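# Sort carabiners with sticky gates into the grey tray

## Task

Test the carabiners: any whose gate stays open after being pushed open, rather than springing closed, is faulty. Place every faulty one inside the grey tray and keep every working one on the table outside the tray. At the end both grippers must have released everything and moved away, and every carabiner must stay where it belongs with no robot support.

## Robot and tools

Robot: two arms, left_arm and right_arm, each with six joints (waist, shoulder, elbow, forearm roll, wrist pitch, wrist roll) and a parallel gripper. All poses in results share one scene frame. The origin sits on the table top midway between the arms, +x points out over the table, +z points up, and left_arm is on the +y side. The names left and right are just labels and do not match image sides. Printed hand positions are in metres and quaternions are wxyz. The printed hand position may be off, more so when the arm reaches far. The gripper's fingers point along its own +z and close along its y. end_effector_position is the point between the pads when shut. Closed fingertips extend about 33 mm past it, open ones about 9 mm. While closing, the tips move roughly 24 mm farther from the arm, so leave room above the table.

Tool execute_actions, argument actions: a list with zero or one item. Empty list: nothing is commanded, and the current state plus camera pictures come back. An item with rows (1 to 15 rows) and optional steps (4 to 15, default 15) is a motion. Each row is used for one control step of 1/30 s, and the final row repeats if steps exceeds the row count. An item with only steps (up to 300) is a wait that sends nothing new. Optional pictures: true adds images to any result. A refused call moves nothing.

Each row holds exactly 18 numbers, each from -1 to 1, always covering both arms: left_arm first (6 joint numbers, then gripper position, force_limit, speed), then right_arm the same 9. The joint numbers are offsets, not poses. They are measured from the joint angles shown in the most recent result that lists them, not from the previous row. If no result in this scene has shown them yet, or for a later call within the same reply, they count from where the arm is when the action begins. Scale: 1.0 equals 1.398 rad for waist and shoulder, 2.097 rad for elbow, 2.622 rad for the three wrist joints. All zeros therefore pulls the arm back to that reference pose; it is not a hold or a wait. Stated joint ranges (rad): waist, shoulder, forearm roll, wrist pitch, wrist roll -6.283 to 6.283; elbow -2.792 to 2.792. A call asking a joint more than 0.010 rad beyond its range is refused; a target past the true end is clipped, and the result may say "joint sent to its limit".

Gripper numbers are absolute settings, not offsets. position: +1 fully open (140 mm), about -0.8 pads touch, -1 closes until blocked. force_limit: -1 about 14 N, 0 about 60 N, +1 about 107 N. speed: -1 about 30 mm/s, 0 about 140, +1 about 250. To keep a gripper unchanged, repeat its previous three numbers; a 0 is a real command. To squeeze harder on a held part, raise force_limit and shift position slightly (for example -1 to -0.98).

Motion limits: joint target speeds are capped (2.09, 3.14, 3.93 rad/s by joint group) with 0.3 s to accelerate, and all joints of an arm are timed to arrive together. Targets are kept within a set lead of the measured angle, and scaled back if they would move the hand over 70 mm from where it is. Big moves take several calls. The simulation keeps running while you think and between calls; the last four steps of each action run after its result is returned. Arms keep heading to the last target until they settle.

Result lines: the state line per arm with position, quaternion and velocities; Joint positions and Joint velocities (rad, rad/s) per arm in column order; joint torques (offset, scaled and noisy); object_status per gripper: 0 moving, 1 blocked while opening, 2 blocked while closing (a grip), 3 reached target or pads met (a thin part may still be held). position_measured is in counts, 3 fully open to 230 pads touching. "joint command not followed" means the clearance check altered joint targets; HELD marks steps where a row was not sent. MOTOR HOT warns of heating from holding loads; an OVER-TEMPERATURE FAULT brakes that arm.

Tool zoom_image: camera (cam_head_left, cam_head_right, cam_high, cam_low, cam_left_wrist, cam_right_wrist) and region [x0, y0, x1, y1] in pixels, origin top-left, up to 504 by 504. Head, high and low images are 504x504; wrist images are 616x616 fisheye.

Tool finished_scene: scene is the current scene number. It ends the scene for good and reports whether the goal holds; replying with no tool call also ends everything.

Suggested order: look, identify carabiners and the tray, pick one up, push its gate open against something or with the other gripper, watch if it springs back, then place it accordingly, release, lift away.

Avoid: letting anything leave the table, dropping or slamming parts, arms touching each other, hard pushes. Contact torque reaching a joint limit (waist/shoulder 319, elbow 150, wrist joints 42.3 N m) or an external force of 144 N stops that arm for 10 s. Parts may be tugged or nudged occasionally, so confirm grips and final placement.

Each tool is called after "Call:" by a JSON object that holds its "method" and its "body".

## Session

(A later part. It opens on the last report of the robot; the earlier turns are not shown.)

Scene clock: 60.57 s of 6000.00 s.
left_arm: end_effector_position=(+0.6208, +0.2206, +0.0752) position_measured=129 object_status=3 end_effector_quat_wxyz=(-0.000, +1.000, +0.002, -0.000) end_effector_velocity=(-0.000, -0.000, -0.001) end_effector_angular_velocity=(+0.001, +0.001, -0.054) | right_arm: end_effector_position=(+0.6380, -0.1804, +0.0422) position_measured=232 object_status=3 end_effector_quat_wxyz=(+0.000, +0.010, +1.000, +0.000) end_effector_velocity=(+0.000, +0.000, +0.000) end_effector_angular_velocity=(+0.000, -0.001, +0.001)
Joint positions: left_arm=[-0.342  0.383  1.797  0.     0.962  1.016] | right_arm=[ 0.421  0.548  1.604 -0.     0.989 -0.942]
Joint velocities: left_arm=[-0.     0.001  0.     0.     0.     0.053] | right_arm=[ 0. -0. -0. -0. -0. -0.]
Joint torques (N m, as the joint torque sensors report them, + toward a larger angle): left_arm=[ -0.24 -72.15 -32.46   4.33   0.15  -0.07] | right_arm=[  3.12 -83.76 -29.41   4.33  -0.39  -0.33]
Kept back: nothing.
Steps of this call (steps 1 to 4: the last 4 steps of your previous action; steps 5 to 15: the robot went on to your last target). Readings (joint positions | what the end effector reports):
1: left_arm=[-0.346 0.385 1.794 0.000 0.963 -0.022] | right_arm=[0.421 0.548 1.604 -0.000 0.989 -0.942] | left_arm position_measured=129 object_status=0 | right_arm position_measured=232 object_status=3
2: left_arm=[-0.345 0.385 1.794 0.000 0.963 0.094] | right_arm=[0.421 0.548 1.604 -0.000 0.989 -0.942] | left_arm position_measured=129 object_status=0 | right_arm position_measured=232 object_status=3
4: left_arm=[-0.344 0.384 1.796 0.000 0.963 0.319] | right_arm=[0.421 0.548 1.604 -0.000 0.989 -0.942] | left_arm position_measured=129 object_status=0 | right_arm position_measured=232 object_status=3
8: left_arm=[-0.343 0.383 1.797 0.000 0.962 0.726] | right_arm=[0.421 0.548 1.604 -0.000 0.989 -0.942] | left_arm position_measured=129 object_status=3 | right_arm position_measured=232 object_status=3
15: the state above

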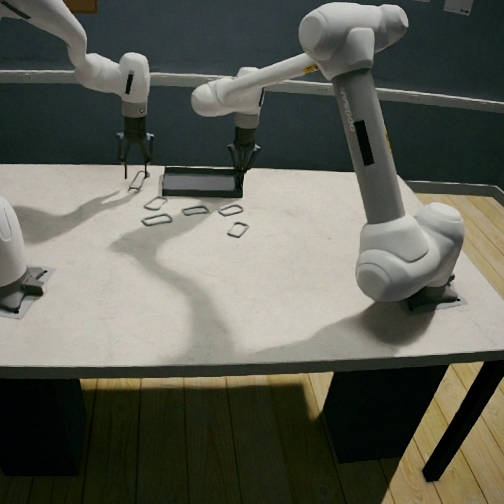

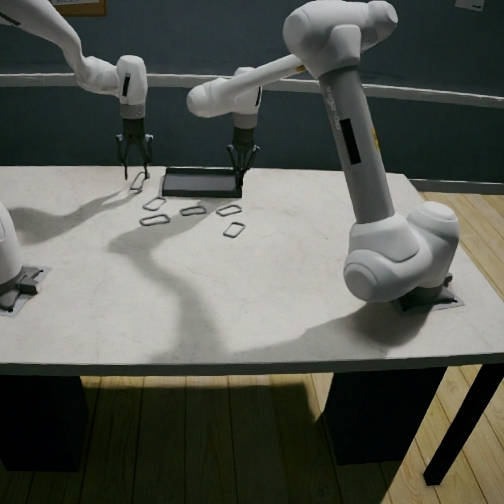

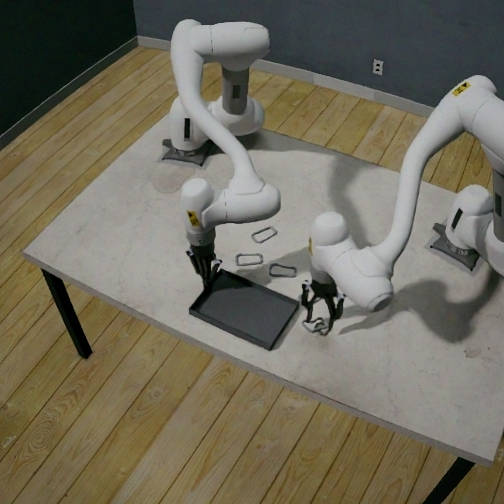

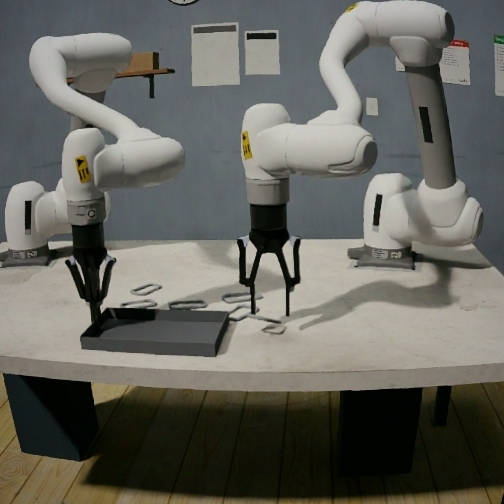

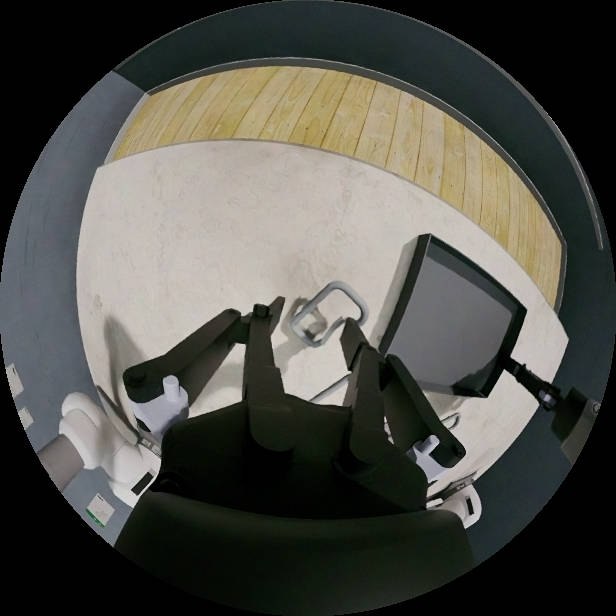

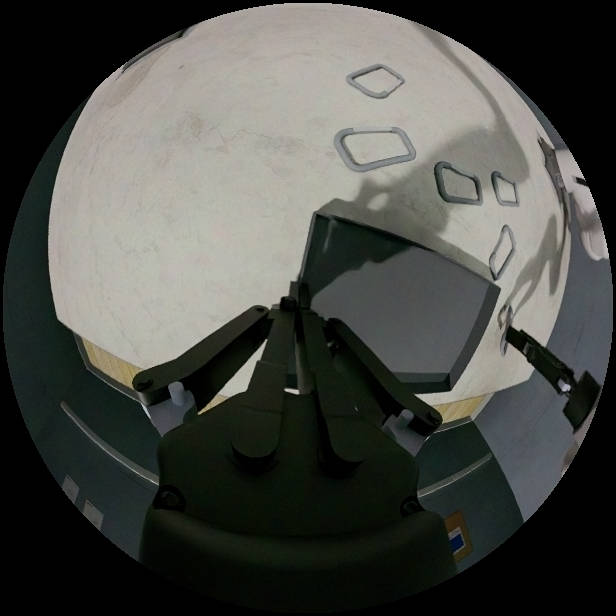

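Call:
{"method": "execute_actions", "body": {"actions": [{"rows":[[0,0.008,0.0035,0,-0.007,0,0,-0.3,0,0,0,0,0,0,0,-1,0,0],[0,0.016,0.007,0,-0.014,0,0,-0.3,0,0,0,0,0,0,0,-1,0,0],[0,0.0254,0.011,0,-0.022,0,0,-0.3,0,0,0,0,0,0,0,-1,0,0]],"steps":14}], "pictures": true}}

Call:
{"method": "zoom_image", "body": {"camera": "cam_left_wrist", "region": [220,230,420,430]}}

Scene clock: 61.13 s of 6000.00 s.
left_arm: end_effector_position=(+0.6213, +0.2203, +0.0415) position_measured=129 object_status=3 end_effector_quat_wxyz=(-0.001, +1.000, +0.002, -0.000) end_effector_velocity=(+0.001, +0.001, -0.015) end_effector_angular_velocity=(-0.001, -0.000, +0.005) | right_arm: end_effector_position=(+0.6380, -0.1805, +0.0422) position_measured=232 object_status=3 end_effector_quat_wxyz=(+0.000, +0.010, +1.000, +0.000) end_effector_velocity=(+0.000, +0.000, +0.000) end_effector_angular_velocity=(+0.000, +0.000, -0.001)
Joint positions: left_arm=[-0.342  0.417  1.82   0.     0.906  1.016] | right_arm=[ 0.421  0.548  1.604 -0.     0.989 -0.942]
Joint velocities: left_arm=[ 0.002  0.015  0.01  -0.001 -0.025 -0.002] | right_arm=[-0.     0.    -0.001  0.     0.     0.001]
Joint torques (N m, as the joint torque sensors report them, + toward a larger angle): left_arm=[ -0.58 -75.12 -31.94   4.42   0.22  -0.03] | right_arm=[  3.62 -82.04 -29.58   4.15  -0.4   -0.22]
Steps of this call (steps 1 to 7: the robot went on to your last target; steps 8 to 17: the first 10 steps of this action). Readings (joint positions | what the end effector reports):
8: left_arm=[-0.342 0.383 1.797 0.000 0.962 1.018] | right_arm=[0.421 0.548 1.604 -0.000 0.989 -0.942] | left_arm position_measured=129 object_status=3 | right_arm position_measured=232 object_status=3
9: left_arm=[-0.342 0.384 1.799 0.000 0.958 1.018] | right_arm=[0.421 0.548 1.604 -0.000 0.989 -0.942] | left_arm position_measured=129 object_status=3 | right_arm position_measured=232 object_status=3
11: left_arm=[-0.342 0.396 1.807 0.000 0.939 1.017] | right_arm=[0.421 0.548 1.604 -0.000 0.989 -0.942] | left_arm position_measured=129 object_status=3 | right_arm position_measured=232 object_status=3
15: left_arm=[-0.342 0.415 1.819 0.000 0.909 1.016] | right_arm=[0.421 0.548 1.604 -0.000 0.989 -0.942] | left_arm position_measured=129 object_status=3 | right_arm position_measured=232 object_status=3
17: the state above

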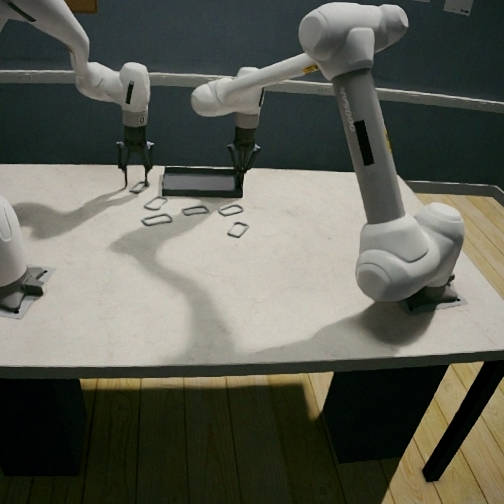

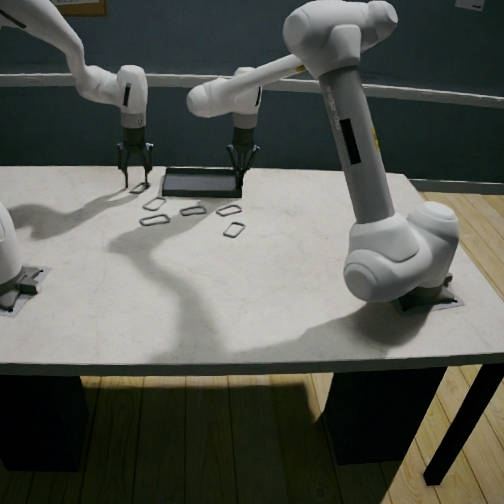

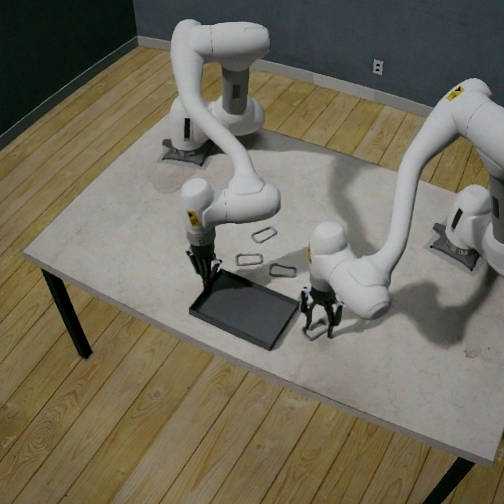

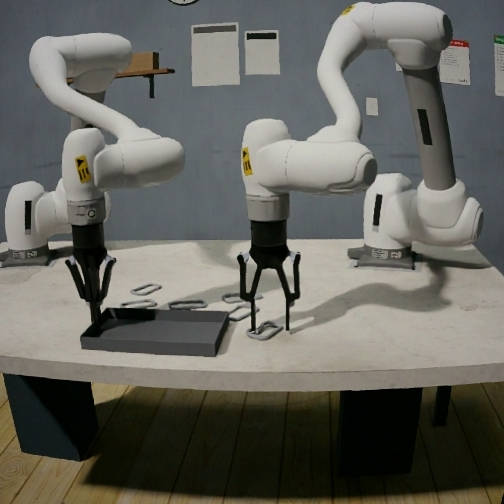

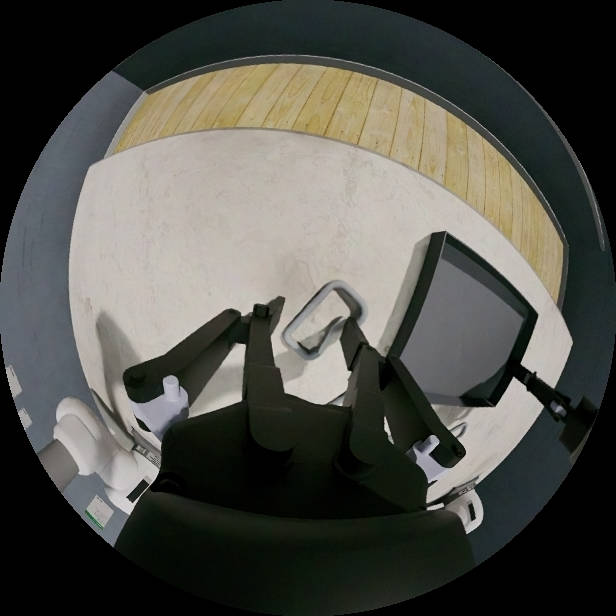

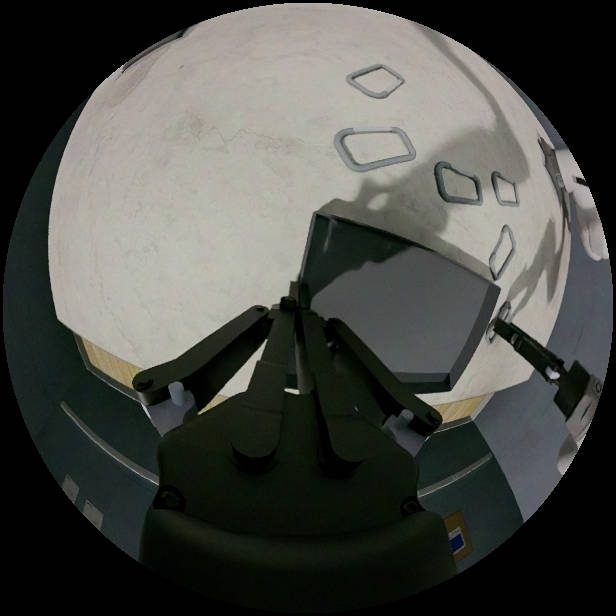

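Region (220, 230, 420, 430) of cam_left_wrist's 616x616 image, scaled by 2.520, with more detail than that image has.

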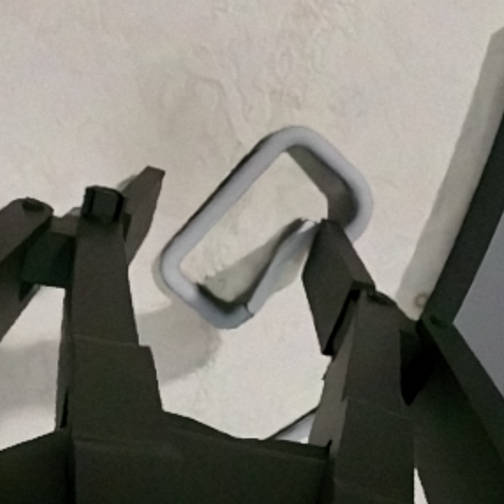

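Call:
{"method": "execute_actions", "body": {"actions": [{"rows":[[-0.005,0.0025,-0.0027,0,0.0008,-0.0027,0,-0.3,0,0,0,0,0,0,0,-1,0,0],[-0.012,0.006,-0.0065,0,0.0019,-0.0064,0,-0.3,0,0,0,0,0,0,0,-1,0,0],[-0.022,0.0105,-0.012,0,0.0035,-0.0117,0,-0.3,0,0,0,0,0,0,0,-1,0,0]],"steps":15}], "pictures": true}}

Call:
{"method": "zoom_image", "body": {"camera": "cam_left_wrist", "region": [220,230,420,430]}}

Scene clock: 61.67 s of 6000.00 s.
left_arm: end_effector_position=(+0.6211, +0.1956, +0.0424) position_measured=129 object_status=3 end_effector_quat_wxyz=(-0.000, +1.000, +0.002, +0.000) end_effector_velocity=(-0.000, -0.008, +0.000) end_effector_angular_velocity=(+0.000, +0.001, +0.000) | right_arm: end_effector_position=(+0.6380, -0.1805, +0.0422) position_measured=232 object_status=3 end_effector_quat_wxyz=(+0.000, +0.010, +1.000, +0.000) end_effector_velocity=(+0.000, +0.000, +0.000) end_effector_angular_velocity=(+0.001, -0.000, -0.000)
Joint positions: left_arm=[-0.372  0.431  1.795  0.     0.915  0.986] | right_arm=[ 0.421  0.548  1.604 -0.     0.989 -0.942]
Joint velocities: left_arm=[-0.009  0.005 -0.008  0.     0.004 -0.009] | right_arm=[-0.     0.    -0.001  0.    -0.     0.   ]
Joint torques (N m, as the joint torque sensors report them, + toward a larger angle): left_arm=[ -1.57 -76.29 -31.     4.35  -0.39  -0.13] | right_arm=[  3.72 -82.53 -29.27   4.22  -0.52  -0.15]
Steps of this call (steps 1 to 4: the last 4 steps of your previous action; step 5: the robot went on to your last target; steps 6 to 16: the first 11 steps of this action). Readings (joint positions | what the end effector reports):
6: left_arm=[-0.342 0.418 1.820 0.000 0.905 1.016] | right_arm=[0.421 0.548 1.604 -0.000 0.989 -0.942] | left_arm position_measured=129 object_status=3 | right_arm position_measured=232 object_status=3
7: left_arm=[-0.344 0.419 1.819 0.000 0.905 1.014] | right_arm=[0.421 0.548 1.604 -0.000 0.989 -0.942] | left_arm position_measured=129 object_status=3 | right_arm position_measured=232 object_status=3
9: left_arm=[-0.353 0.423 1.811 0.000 0.908 1.004] | right_arm=[0.421 0.548 1.604 -0.000 0.989 -0.942] | left_arm position_measured=129 object_status=3 | right_arm position_measured=232 object_status=3
13: left_arm=[-0.370 0.431 1.797 0.000 0.914 0.988] | right_arm=[0.421 0.548 1.604 -0.000 0.989 -0.942] | left_arm position_measured=129 object_status=3 | right_arm position_measured=232 object_status=3
16: the state above

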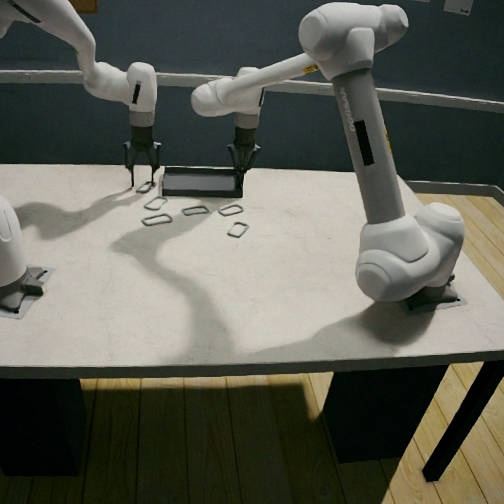

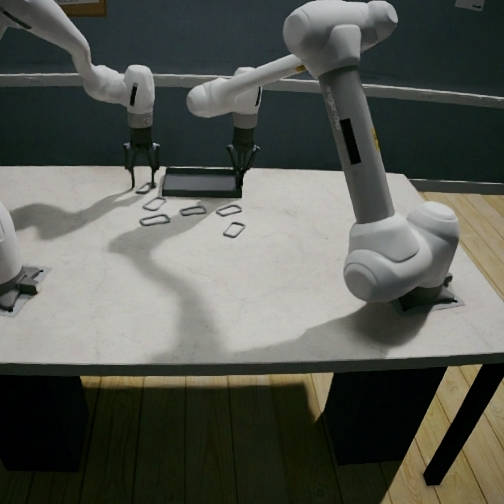

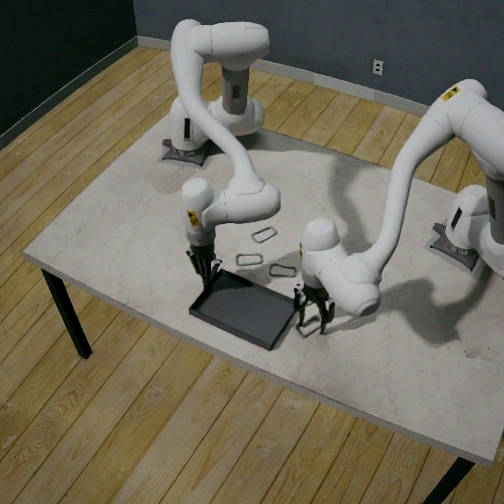

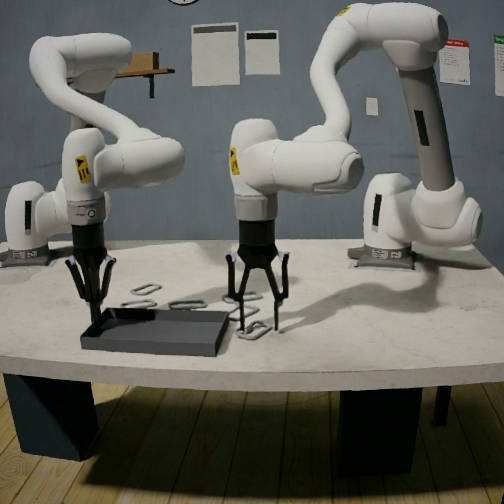

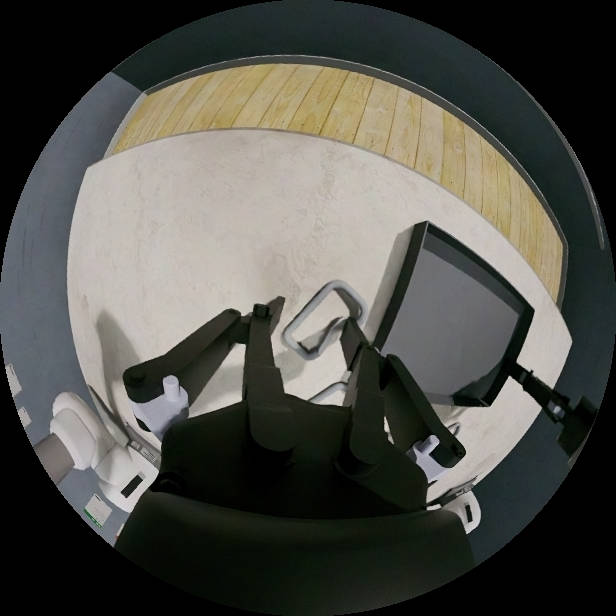

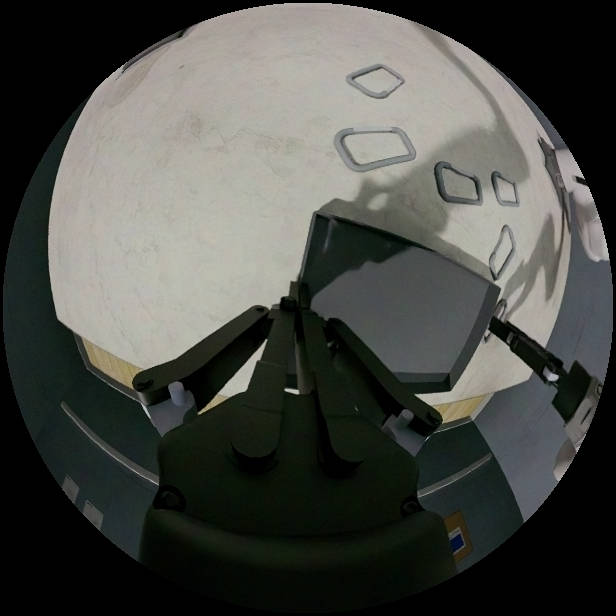

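Region (220, 230, 420, 430) of cam_left_wrist's 616x616 image, scaled by 2.520, with more detail than that image has.

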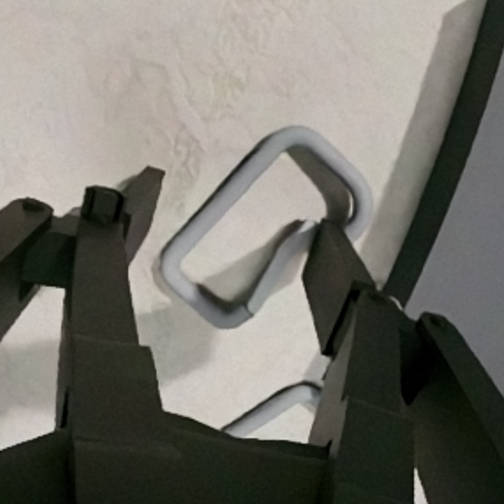

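Call:
{"method": "execute_actions", "body": {"actions": [{"rows":[[-0.004,0.002,-0.002,0,0.0006,-0.002,0,-0.3,0,0,0,0,0,0,0,-1,0,0],[-0.008,0.004,-0.004,0,0.0012,-0.004,0,-0.3,0,0,0,0,0,0,0,-1,0,0],[-0.0134,0.0069,-0.0072,0,0.0021,-0.007,0,-0.3,0,0,0,0,0,0,0,-1,0,0]],"steps":15}], "pictures": true}}

Call:
{"method": "zoom_image", "body": {"camera": "cam_left_wrist", "region": [220,230,420,430]}}

Scene clock: 62.23 s of 6000.00 s.
left_arm: end_effector_position=(+0.6203, +0.1806, +0.0422) position_measured=129 object_status=3 end_effector_quat_wxyz=(-0.000, +1.000, +0.002, +0.000) end_effector_velocity=(+0.001, -0.003, +0.000) end_effector_angular_velocity=(-0.000, -0.000, +0.002) | right_arm: end_effector_position=(+0.6380, -0.1805, +0.0422) position_measured=232 object_status=3 end_effector_quat_wxyz=(+0.000, +0.010, +1.000, +0.000) end_effector_velocity=(+0.000, +0.001, +0.001) end_effector_angular_velocity=(+0.002, -0.001, +0.001)
Joint positions: left_arm=[-0.391  0.441  1.78   0.     0.921  0.968] | right_arm=[ 0.421  0.548  1.604 -0.     0.989 -0.942]
Joint velocities: left_arm=[-0.003  0.002 -0.004 -0.     0.002 -0.005] | right_arm=[ 0.    -0.001 -0.     0.001 -0.    -0.001]
Joint torques (N m, as the joint torque sensors report them, + toward a larger angle): left_arm=[ -1.09 -75.58 -30.97   4.28   0.47  -0.22] | right_arm=[  3.33 -84.8  -28.95   4.    -0.27  -0.31]
Steps of this call (steps 1 to 4: the last 4 steps of your previous action; steps 5 to 6: the robot went on to your last target; steps 7 to 17: the first 11 steps of this action). Readings (joint positions | what the end effector reports):
7: left_arm=[-0.373 0.432 1.794 0.000 0.915 0.985] | right_arm=[0.421 0.548 1.604 -0.000 0.989 -0.942] | left_arm position_measured=129 object_status=3 | right_arm position_measured=232 object_status=3
8: left_arm=[-0.374 0.432 1.794 0.000 0.916 0.984] | right_arm=[0.421 0.548 1.604 -0.000 0.989 -0.942] | left_arm position_measured=129 object_status=3 | right_arm position_measured=232 object_status=3
10: left_arm=[-0.380 0.436 1.789 0.000 0.918 0.978] | right_arm=[0.421 0.548 1.604 -0.000 0.989 -0.942] | left_arm position_measured=129 object_status=3 | right_arm position_measured=232 object_status=3
14: left_arm=[-0.390 0.440 1.781 0.000 0.920 0.969] | right_arm=[0.421 0.548 1.604 -0.000 0.989 -0.942] | left_arm position_measured=129 object_status=3 | right_arm position_measured=232 object_status=3
17: the state above

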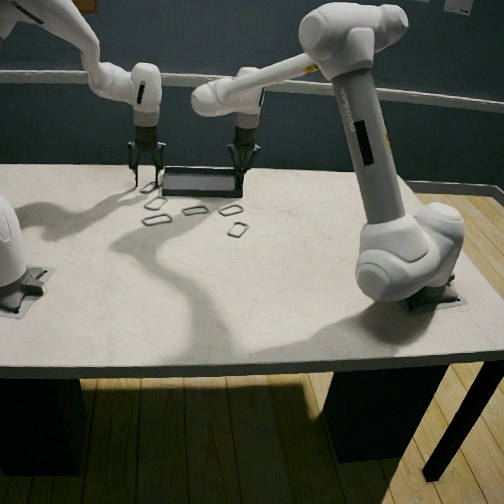

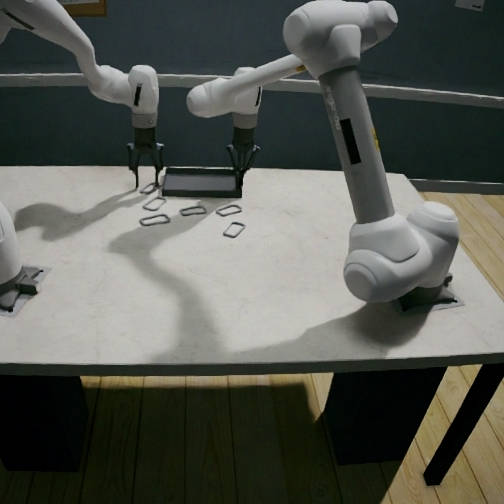

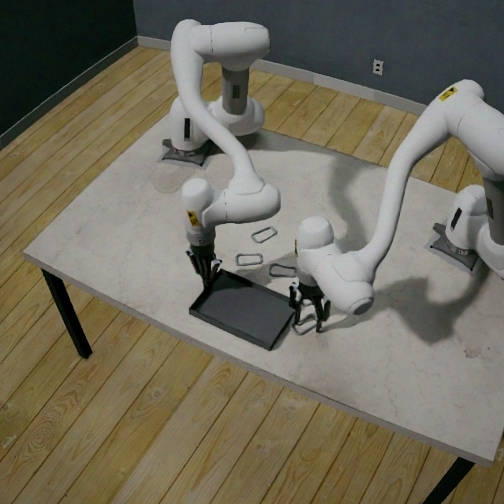

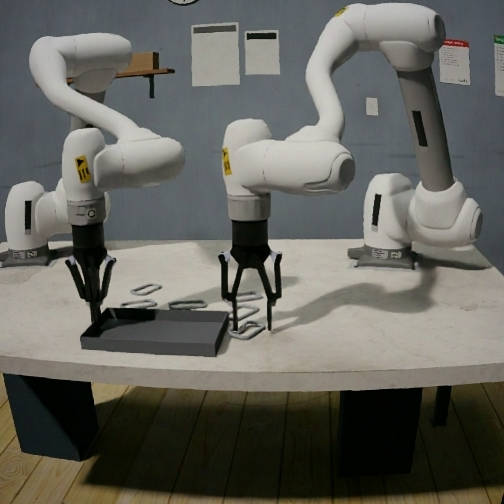

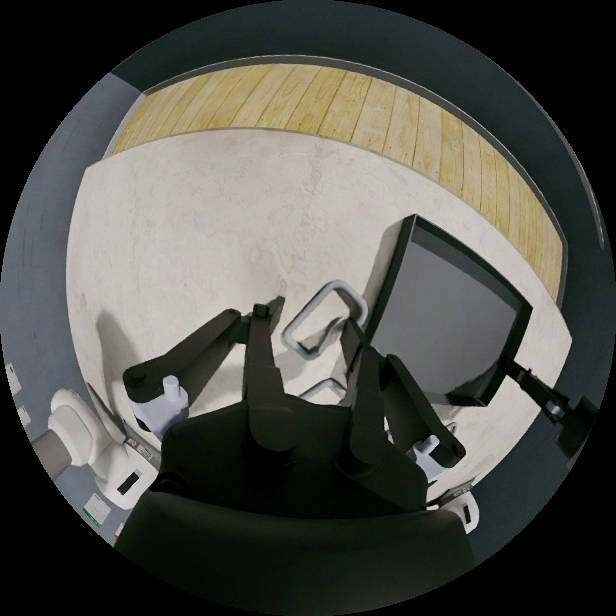

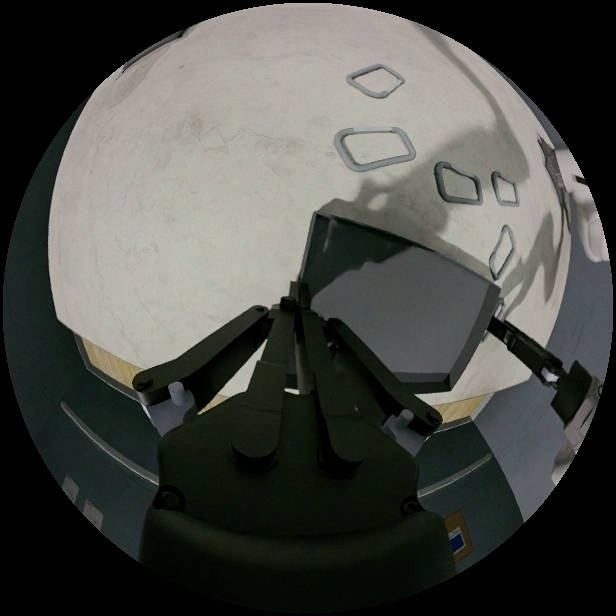

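Region (220, 230, 420, 430) of cam_left_wrist's 616x616 image, scaled by 2.520, with more detail than that image has.

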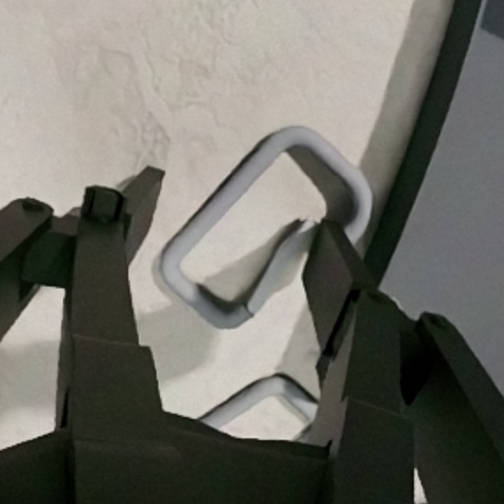

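Near contact. Another .012.

Call:
{"method": "execute_actions", "body": {"actions": [{"rows":[[-0.003,0.0015,-0.0016,0,0.0005,-0.0016,0,-0.3,0,0,0,0,0,0,0,-1,0,0],[-0.007,0.0035,-0.0037,0,0.0011,-0.0037,0,-0.3,0,0,0,0,0,0,0,-1,0,0],[-0.011,0.0056,-0.006,0,0.0017,-0.0058,0,-0.3,0,0,0,0,0,0,0,-1,0,0]],"steps":15}], "pictures": true}}

Call:
{"method": "zoom_image", "body": {"camera": "cam_left_wrist", "region": [220,230,420,430]}}

Scene clock: 62.73 s of 6000.00 s.
left_arm: end_effector_position=(+0.6195, +0.1682, +0.0422) position_measured=129 object_status=3 end_effector_quat_wxyz=(-0.000, +1.000, +0.002, +0.000) end_effector_velocity=(+0.000, -0.004, +0.000) end_effector_angular_velocity=(-0.001, -0.001, -0.000) | right_arm: end_effector_position=(+0.6380, -0.1805, +0.0422) position_measured=232 object_status=3 end_effector_quat_wxyz=(+0.001, +0.010, +1.000, +0.000) end_effector_velocity=(-0.000, +0.000, +0.002) end_effector_angular_velocity=(+0.001, -0.002, +0.000)
Joint positions: left_arm=[-0.406  0.449  1.768  0.     0.925  0.953] | right_arm=[ 0.421  0.548  1.604 -0.     0.989 -0.942]
Joint velocities: left_arm=[-0.004  0.002 -0.004 -0.     0.001 -0.004] | right_arm=[ 0.001 -0.002 -0.    -0.001  0.     0.001]
Joint torques (N m, as the joint torque sensors report them, + toward a larger angle): left_arm=[-10.83 -81.38 -37.19   1.44  -3.02   0.29] | right_arm=[ 12.68 -81.99 -32.22   6.92  -2.33  -0.51]
Steps of this call (steps 1 to 4: the last 4 steps of your previous action; steps 5 to 15: the first 11 steps of this action). Readings (joint positions | what the end effector reports):
5: left_arm=[-0.391 0.441 1.780 0.000 0.921 0.967] | right_arm=[0.421 0.548 1.604 -0.000 0.989 -0.942] | left_arm position_measured=129 object_status=3 | right_arm position_measured=232 object_status=3
6: left_arm=[-0.392 0.442 1.779 0.000 0.921 0.966] | right_arm=[0.421 0.548 1.604 -0.000 0.989 -0.942] | left_arm position_measured=129 object_status=3 | right_arm position_measured=232 object_status=3
8: left_arm=[-0.397 0.444 1.775 0.000 0.923 0.961] | right_arm=[0.421 0.548 1.604 -0.000 0.989 -0.942] | left_arm position_measured=129 object_status=3 | right_arm position_measured=232 object_status=3
12: left_arm=[-0.405 0.448 1.769 0.000 0.925 0.954] | right_arm=[0.421 0.548 1.604 -0.000 0.989 -0.942] | left_arm position_measured=129 object_status=3 | right_arm position_measured=232 object_status=3
15: the state above

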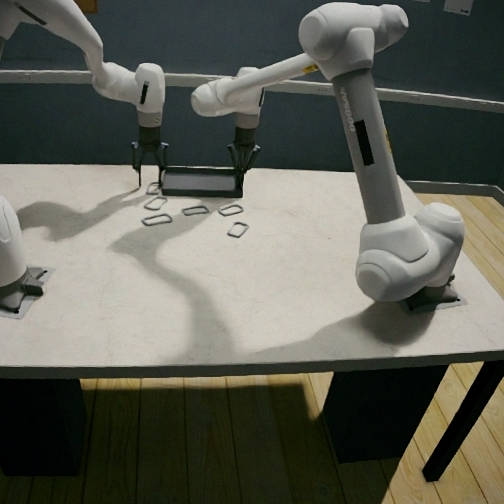

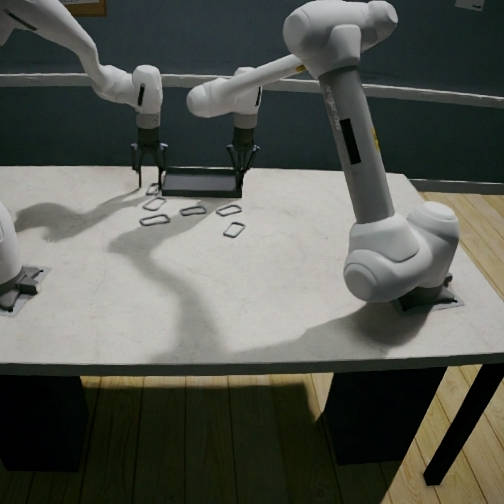

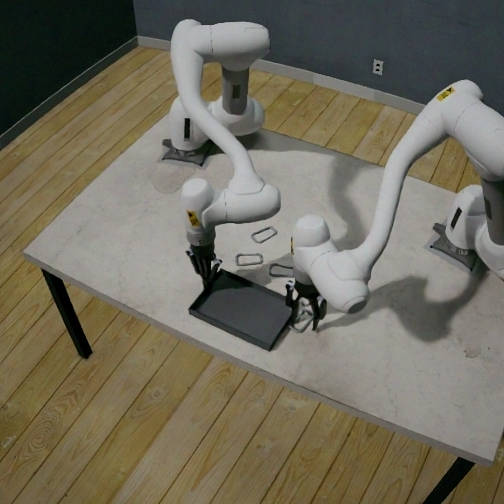

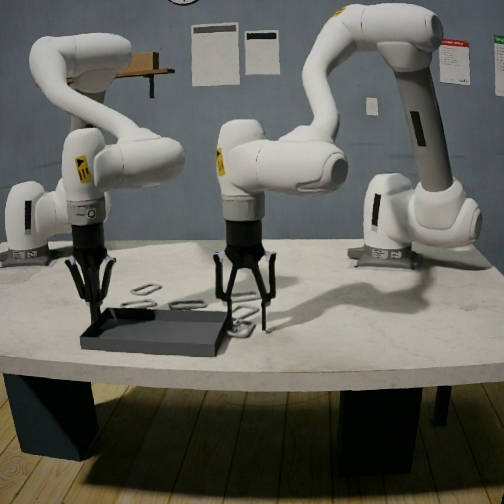

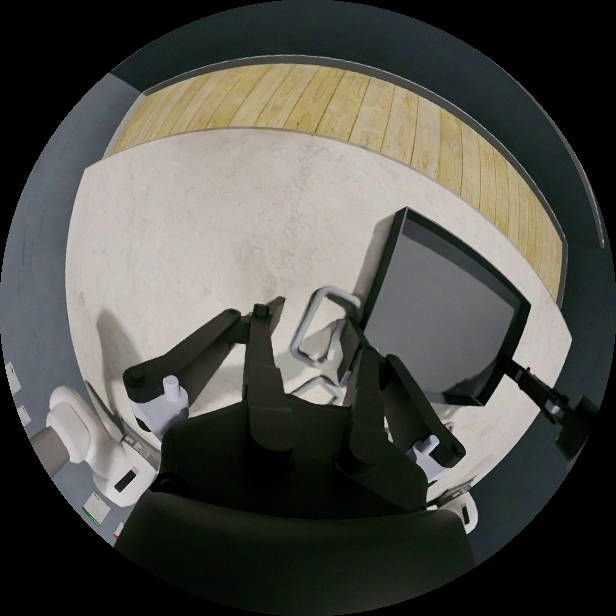

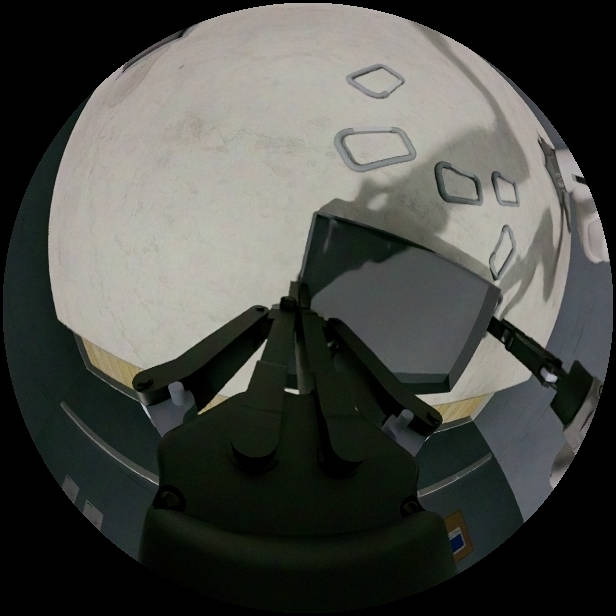

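Region (220, 230, 420, 430) of cam_left_wrist's 616x616 image, scaled by 2.520, with more detail than that image has.

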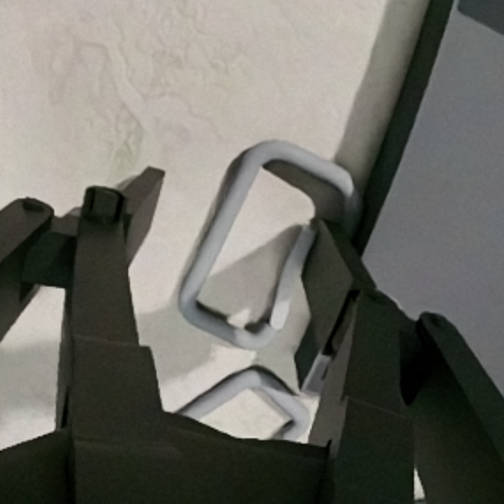

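Call:
{"method": "execute_actions", "body": {"actions": [{"rows":[[0,0,0,0,0,0.03,0,-0.3,0,0,0,0,0,0,0,-1,0,0],[0,0,0,0,0,0.06,0,-0.3,0,0,0,0,0,0,0,-1,0,0],[0,0,0,0,0,0.09,0,-0.3,0,0,0,0,0,0,0,-1,0,0],[0,0,0,0,0,0.13,0,-0.3,0,0,0,0,0,0,0,-1,0,0]],"steps":15}], "pictures": true}}

Call:
{"method": "zoom_image", "body": {"camera": "cam_left_wrist", "region": [220,230,420,430]}}

Scene clock: 63.33 s of 6000.00 s.
left_arm: end_effector_position=(+0.6195, +0.1682, +0.0421) position_measured=129 object_status=3 end_effector_quat_wxyz=(-0.000, +0.987, -0.161, -0.000) end_effector_velocity=(+0.001, +0.002, -0.000) end_effector_angular_velocity=(+0.001, -0.000, -0.330) | right_arm: end_effector_position=(+0.6380, -0.1805, +0.0422) position_measured=232 object_status=3 end_effector_quat_wxyz=(+0.001, +0.010, +1.000, +0.000) end_effector_velocity=(-0.000, +0.000, +0.000) end_effector_angular_velocity=(+0.000, -0.000, -0.000)
Joint positions: left_arm=[-0.406  0.449  1.768  0.001  0.925  1.279] | right_arm=[ 0.421  0.548  1.604 -0.     0.989 -0.942]
Joint velocities: left_arm=[0.003 0.    0.    0.002 0.    0.332] | right_arm=[ 0.    -0.001  0.     0.     0.     0.001]
Joint torques (N m, as the joint torque sensors report them, + toward a larger angle): left_arm=[-24.15 -75.26 -39.68  -4.6   -5.22   0.44] | right_arm=[ 20.99 -74.6  -37.86  12.75  -8.07   1.02]
Steps of this call (steps 1 to 4: the last 4 steps of your previous action; steps 5 to 7: the robot went on to your last target; steps 8 to 18: the first 11 steps of this action). Readings (joint positions | what the end effector reports):
8: left_arm=[-0.406 0.449 1.768 0.000 0.925 0.952] | right_arm=[0.421 0.548 1.604 -0.000 0.989 -0.942] | left_arm position_measured=129 object_status=3 | right_arm position_measured=232 object_status=3
9: left_arm=[-0.406 0.449 1.768 0.000 0.925 0.959] | right_arm=[0.421 0.548 1.604 -0.000 0.989 -0.942] | left_arm position_measured=129 object_status=3 | right_arm position_measured=232 object_status=3
11: left_arm=[-0.406 0.449 1.768 0.000 0.925 1.014] | right_arm=[0.421 0.548 1.604 -0.000 0.989 -0.942] | left_arm position_measured=129 object_status=3 | right_arm position_measured=232 object_status=3
15: left_arm=[-0.406 0.449 1.768 0.001 0.925 1.203] | right_arm=[0.421 0.548 1.604 -0.000 0.989 -0.942] | left_arm position_measured=129 object_status=3 | right_arm position_measured=232 object_status=3
18: the state above

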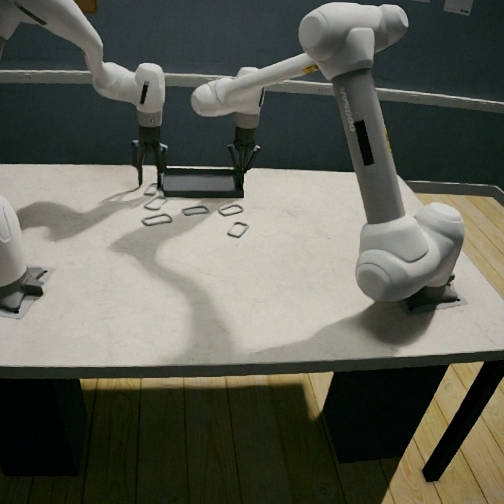

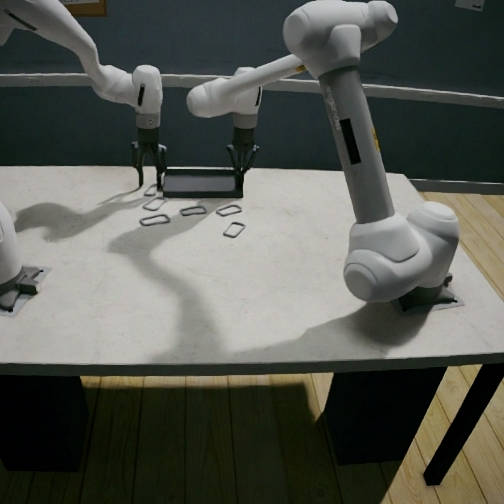

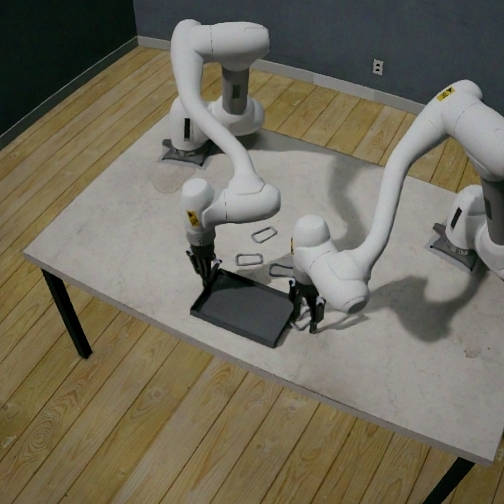

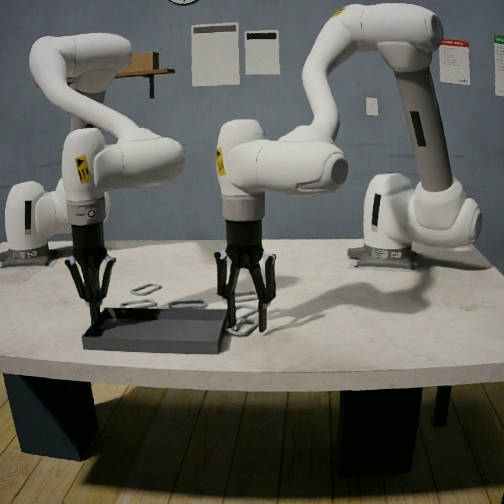

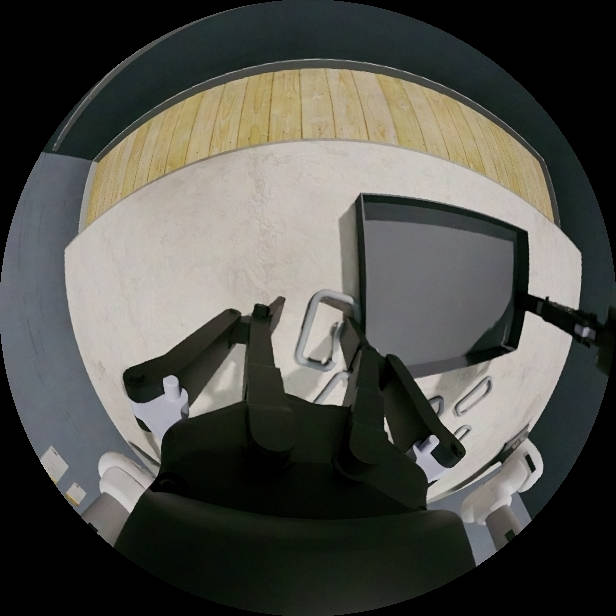

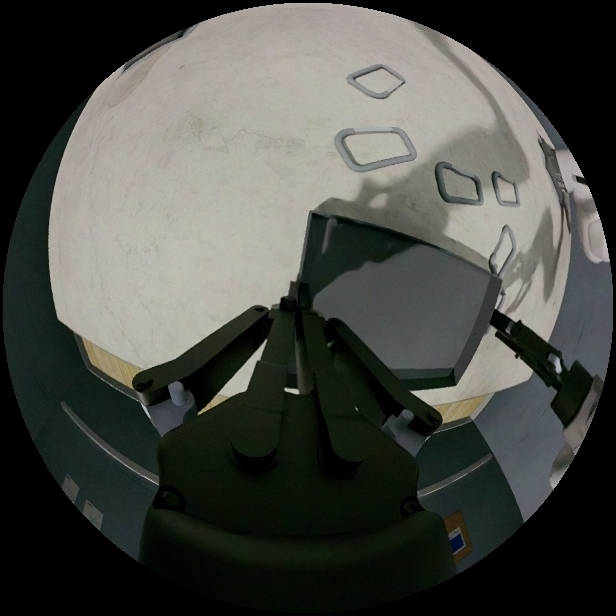

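Region (220, 230, 420, 430) of cam_left_wrist's 616x616 image, scaled by 2.520, with more detail than that image has.

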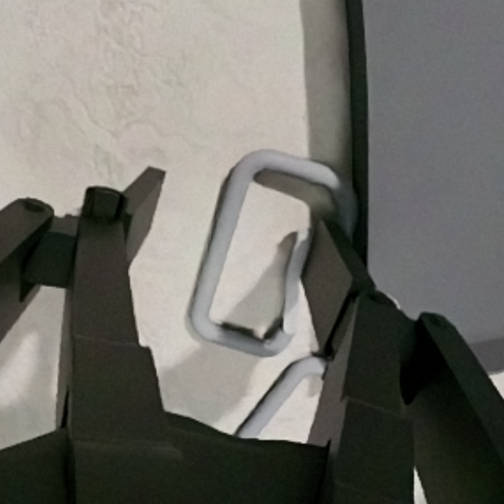

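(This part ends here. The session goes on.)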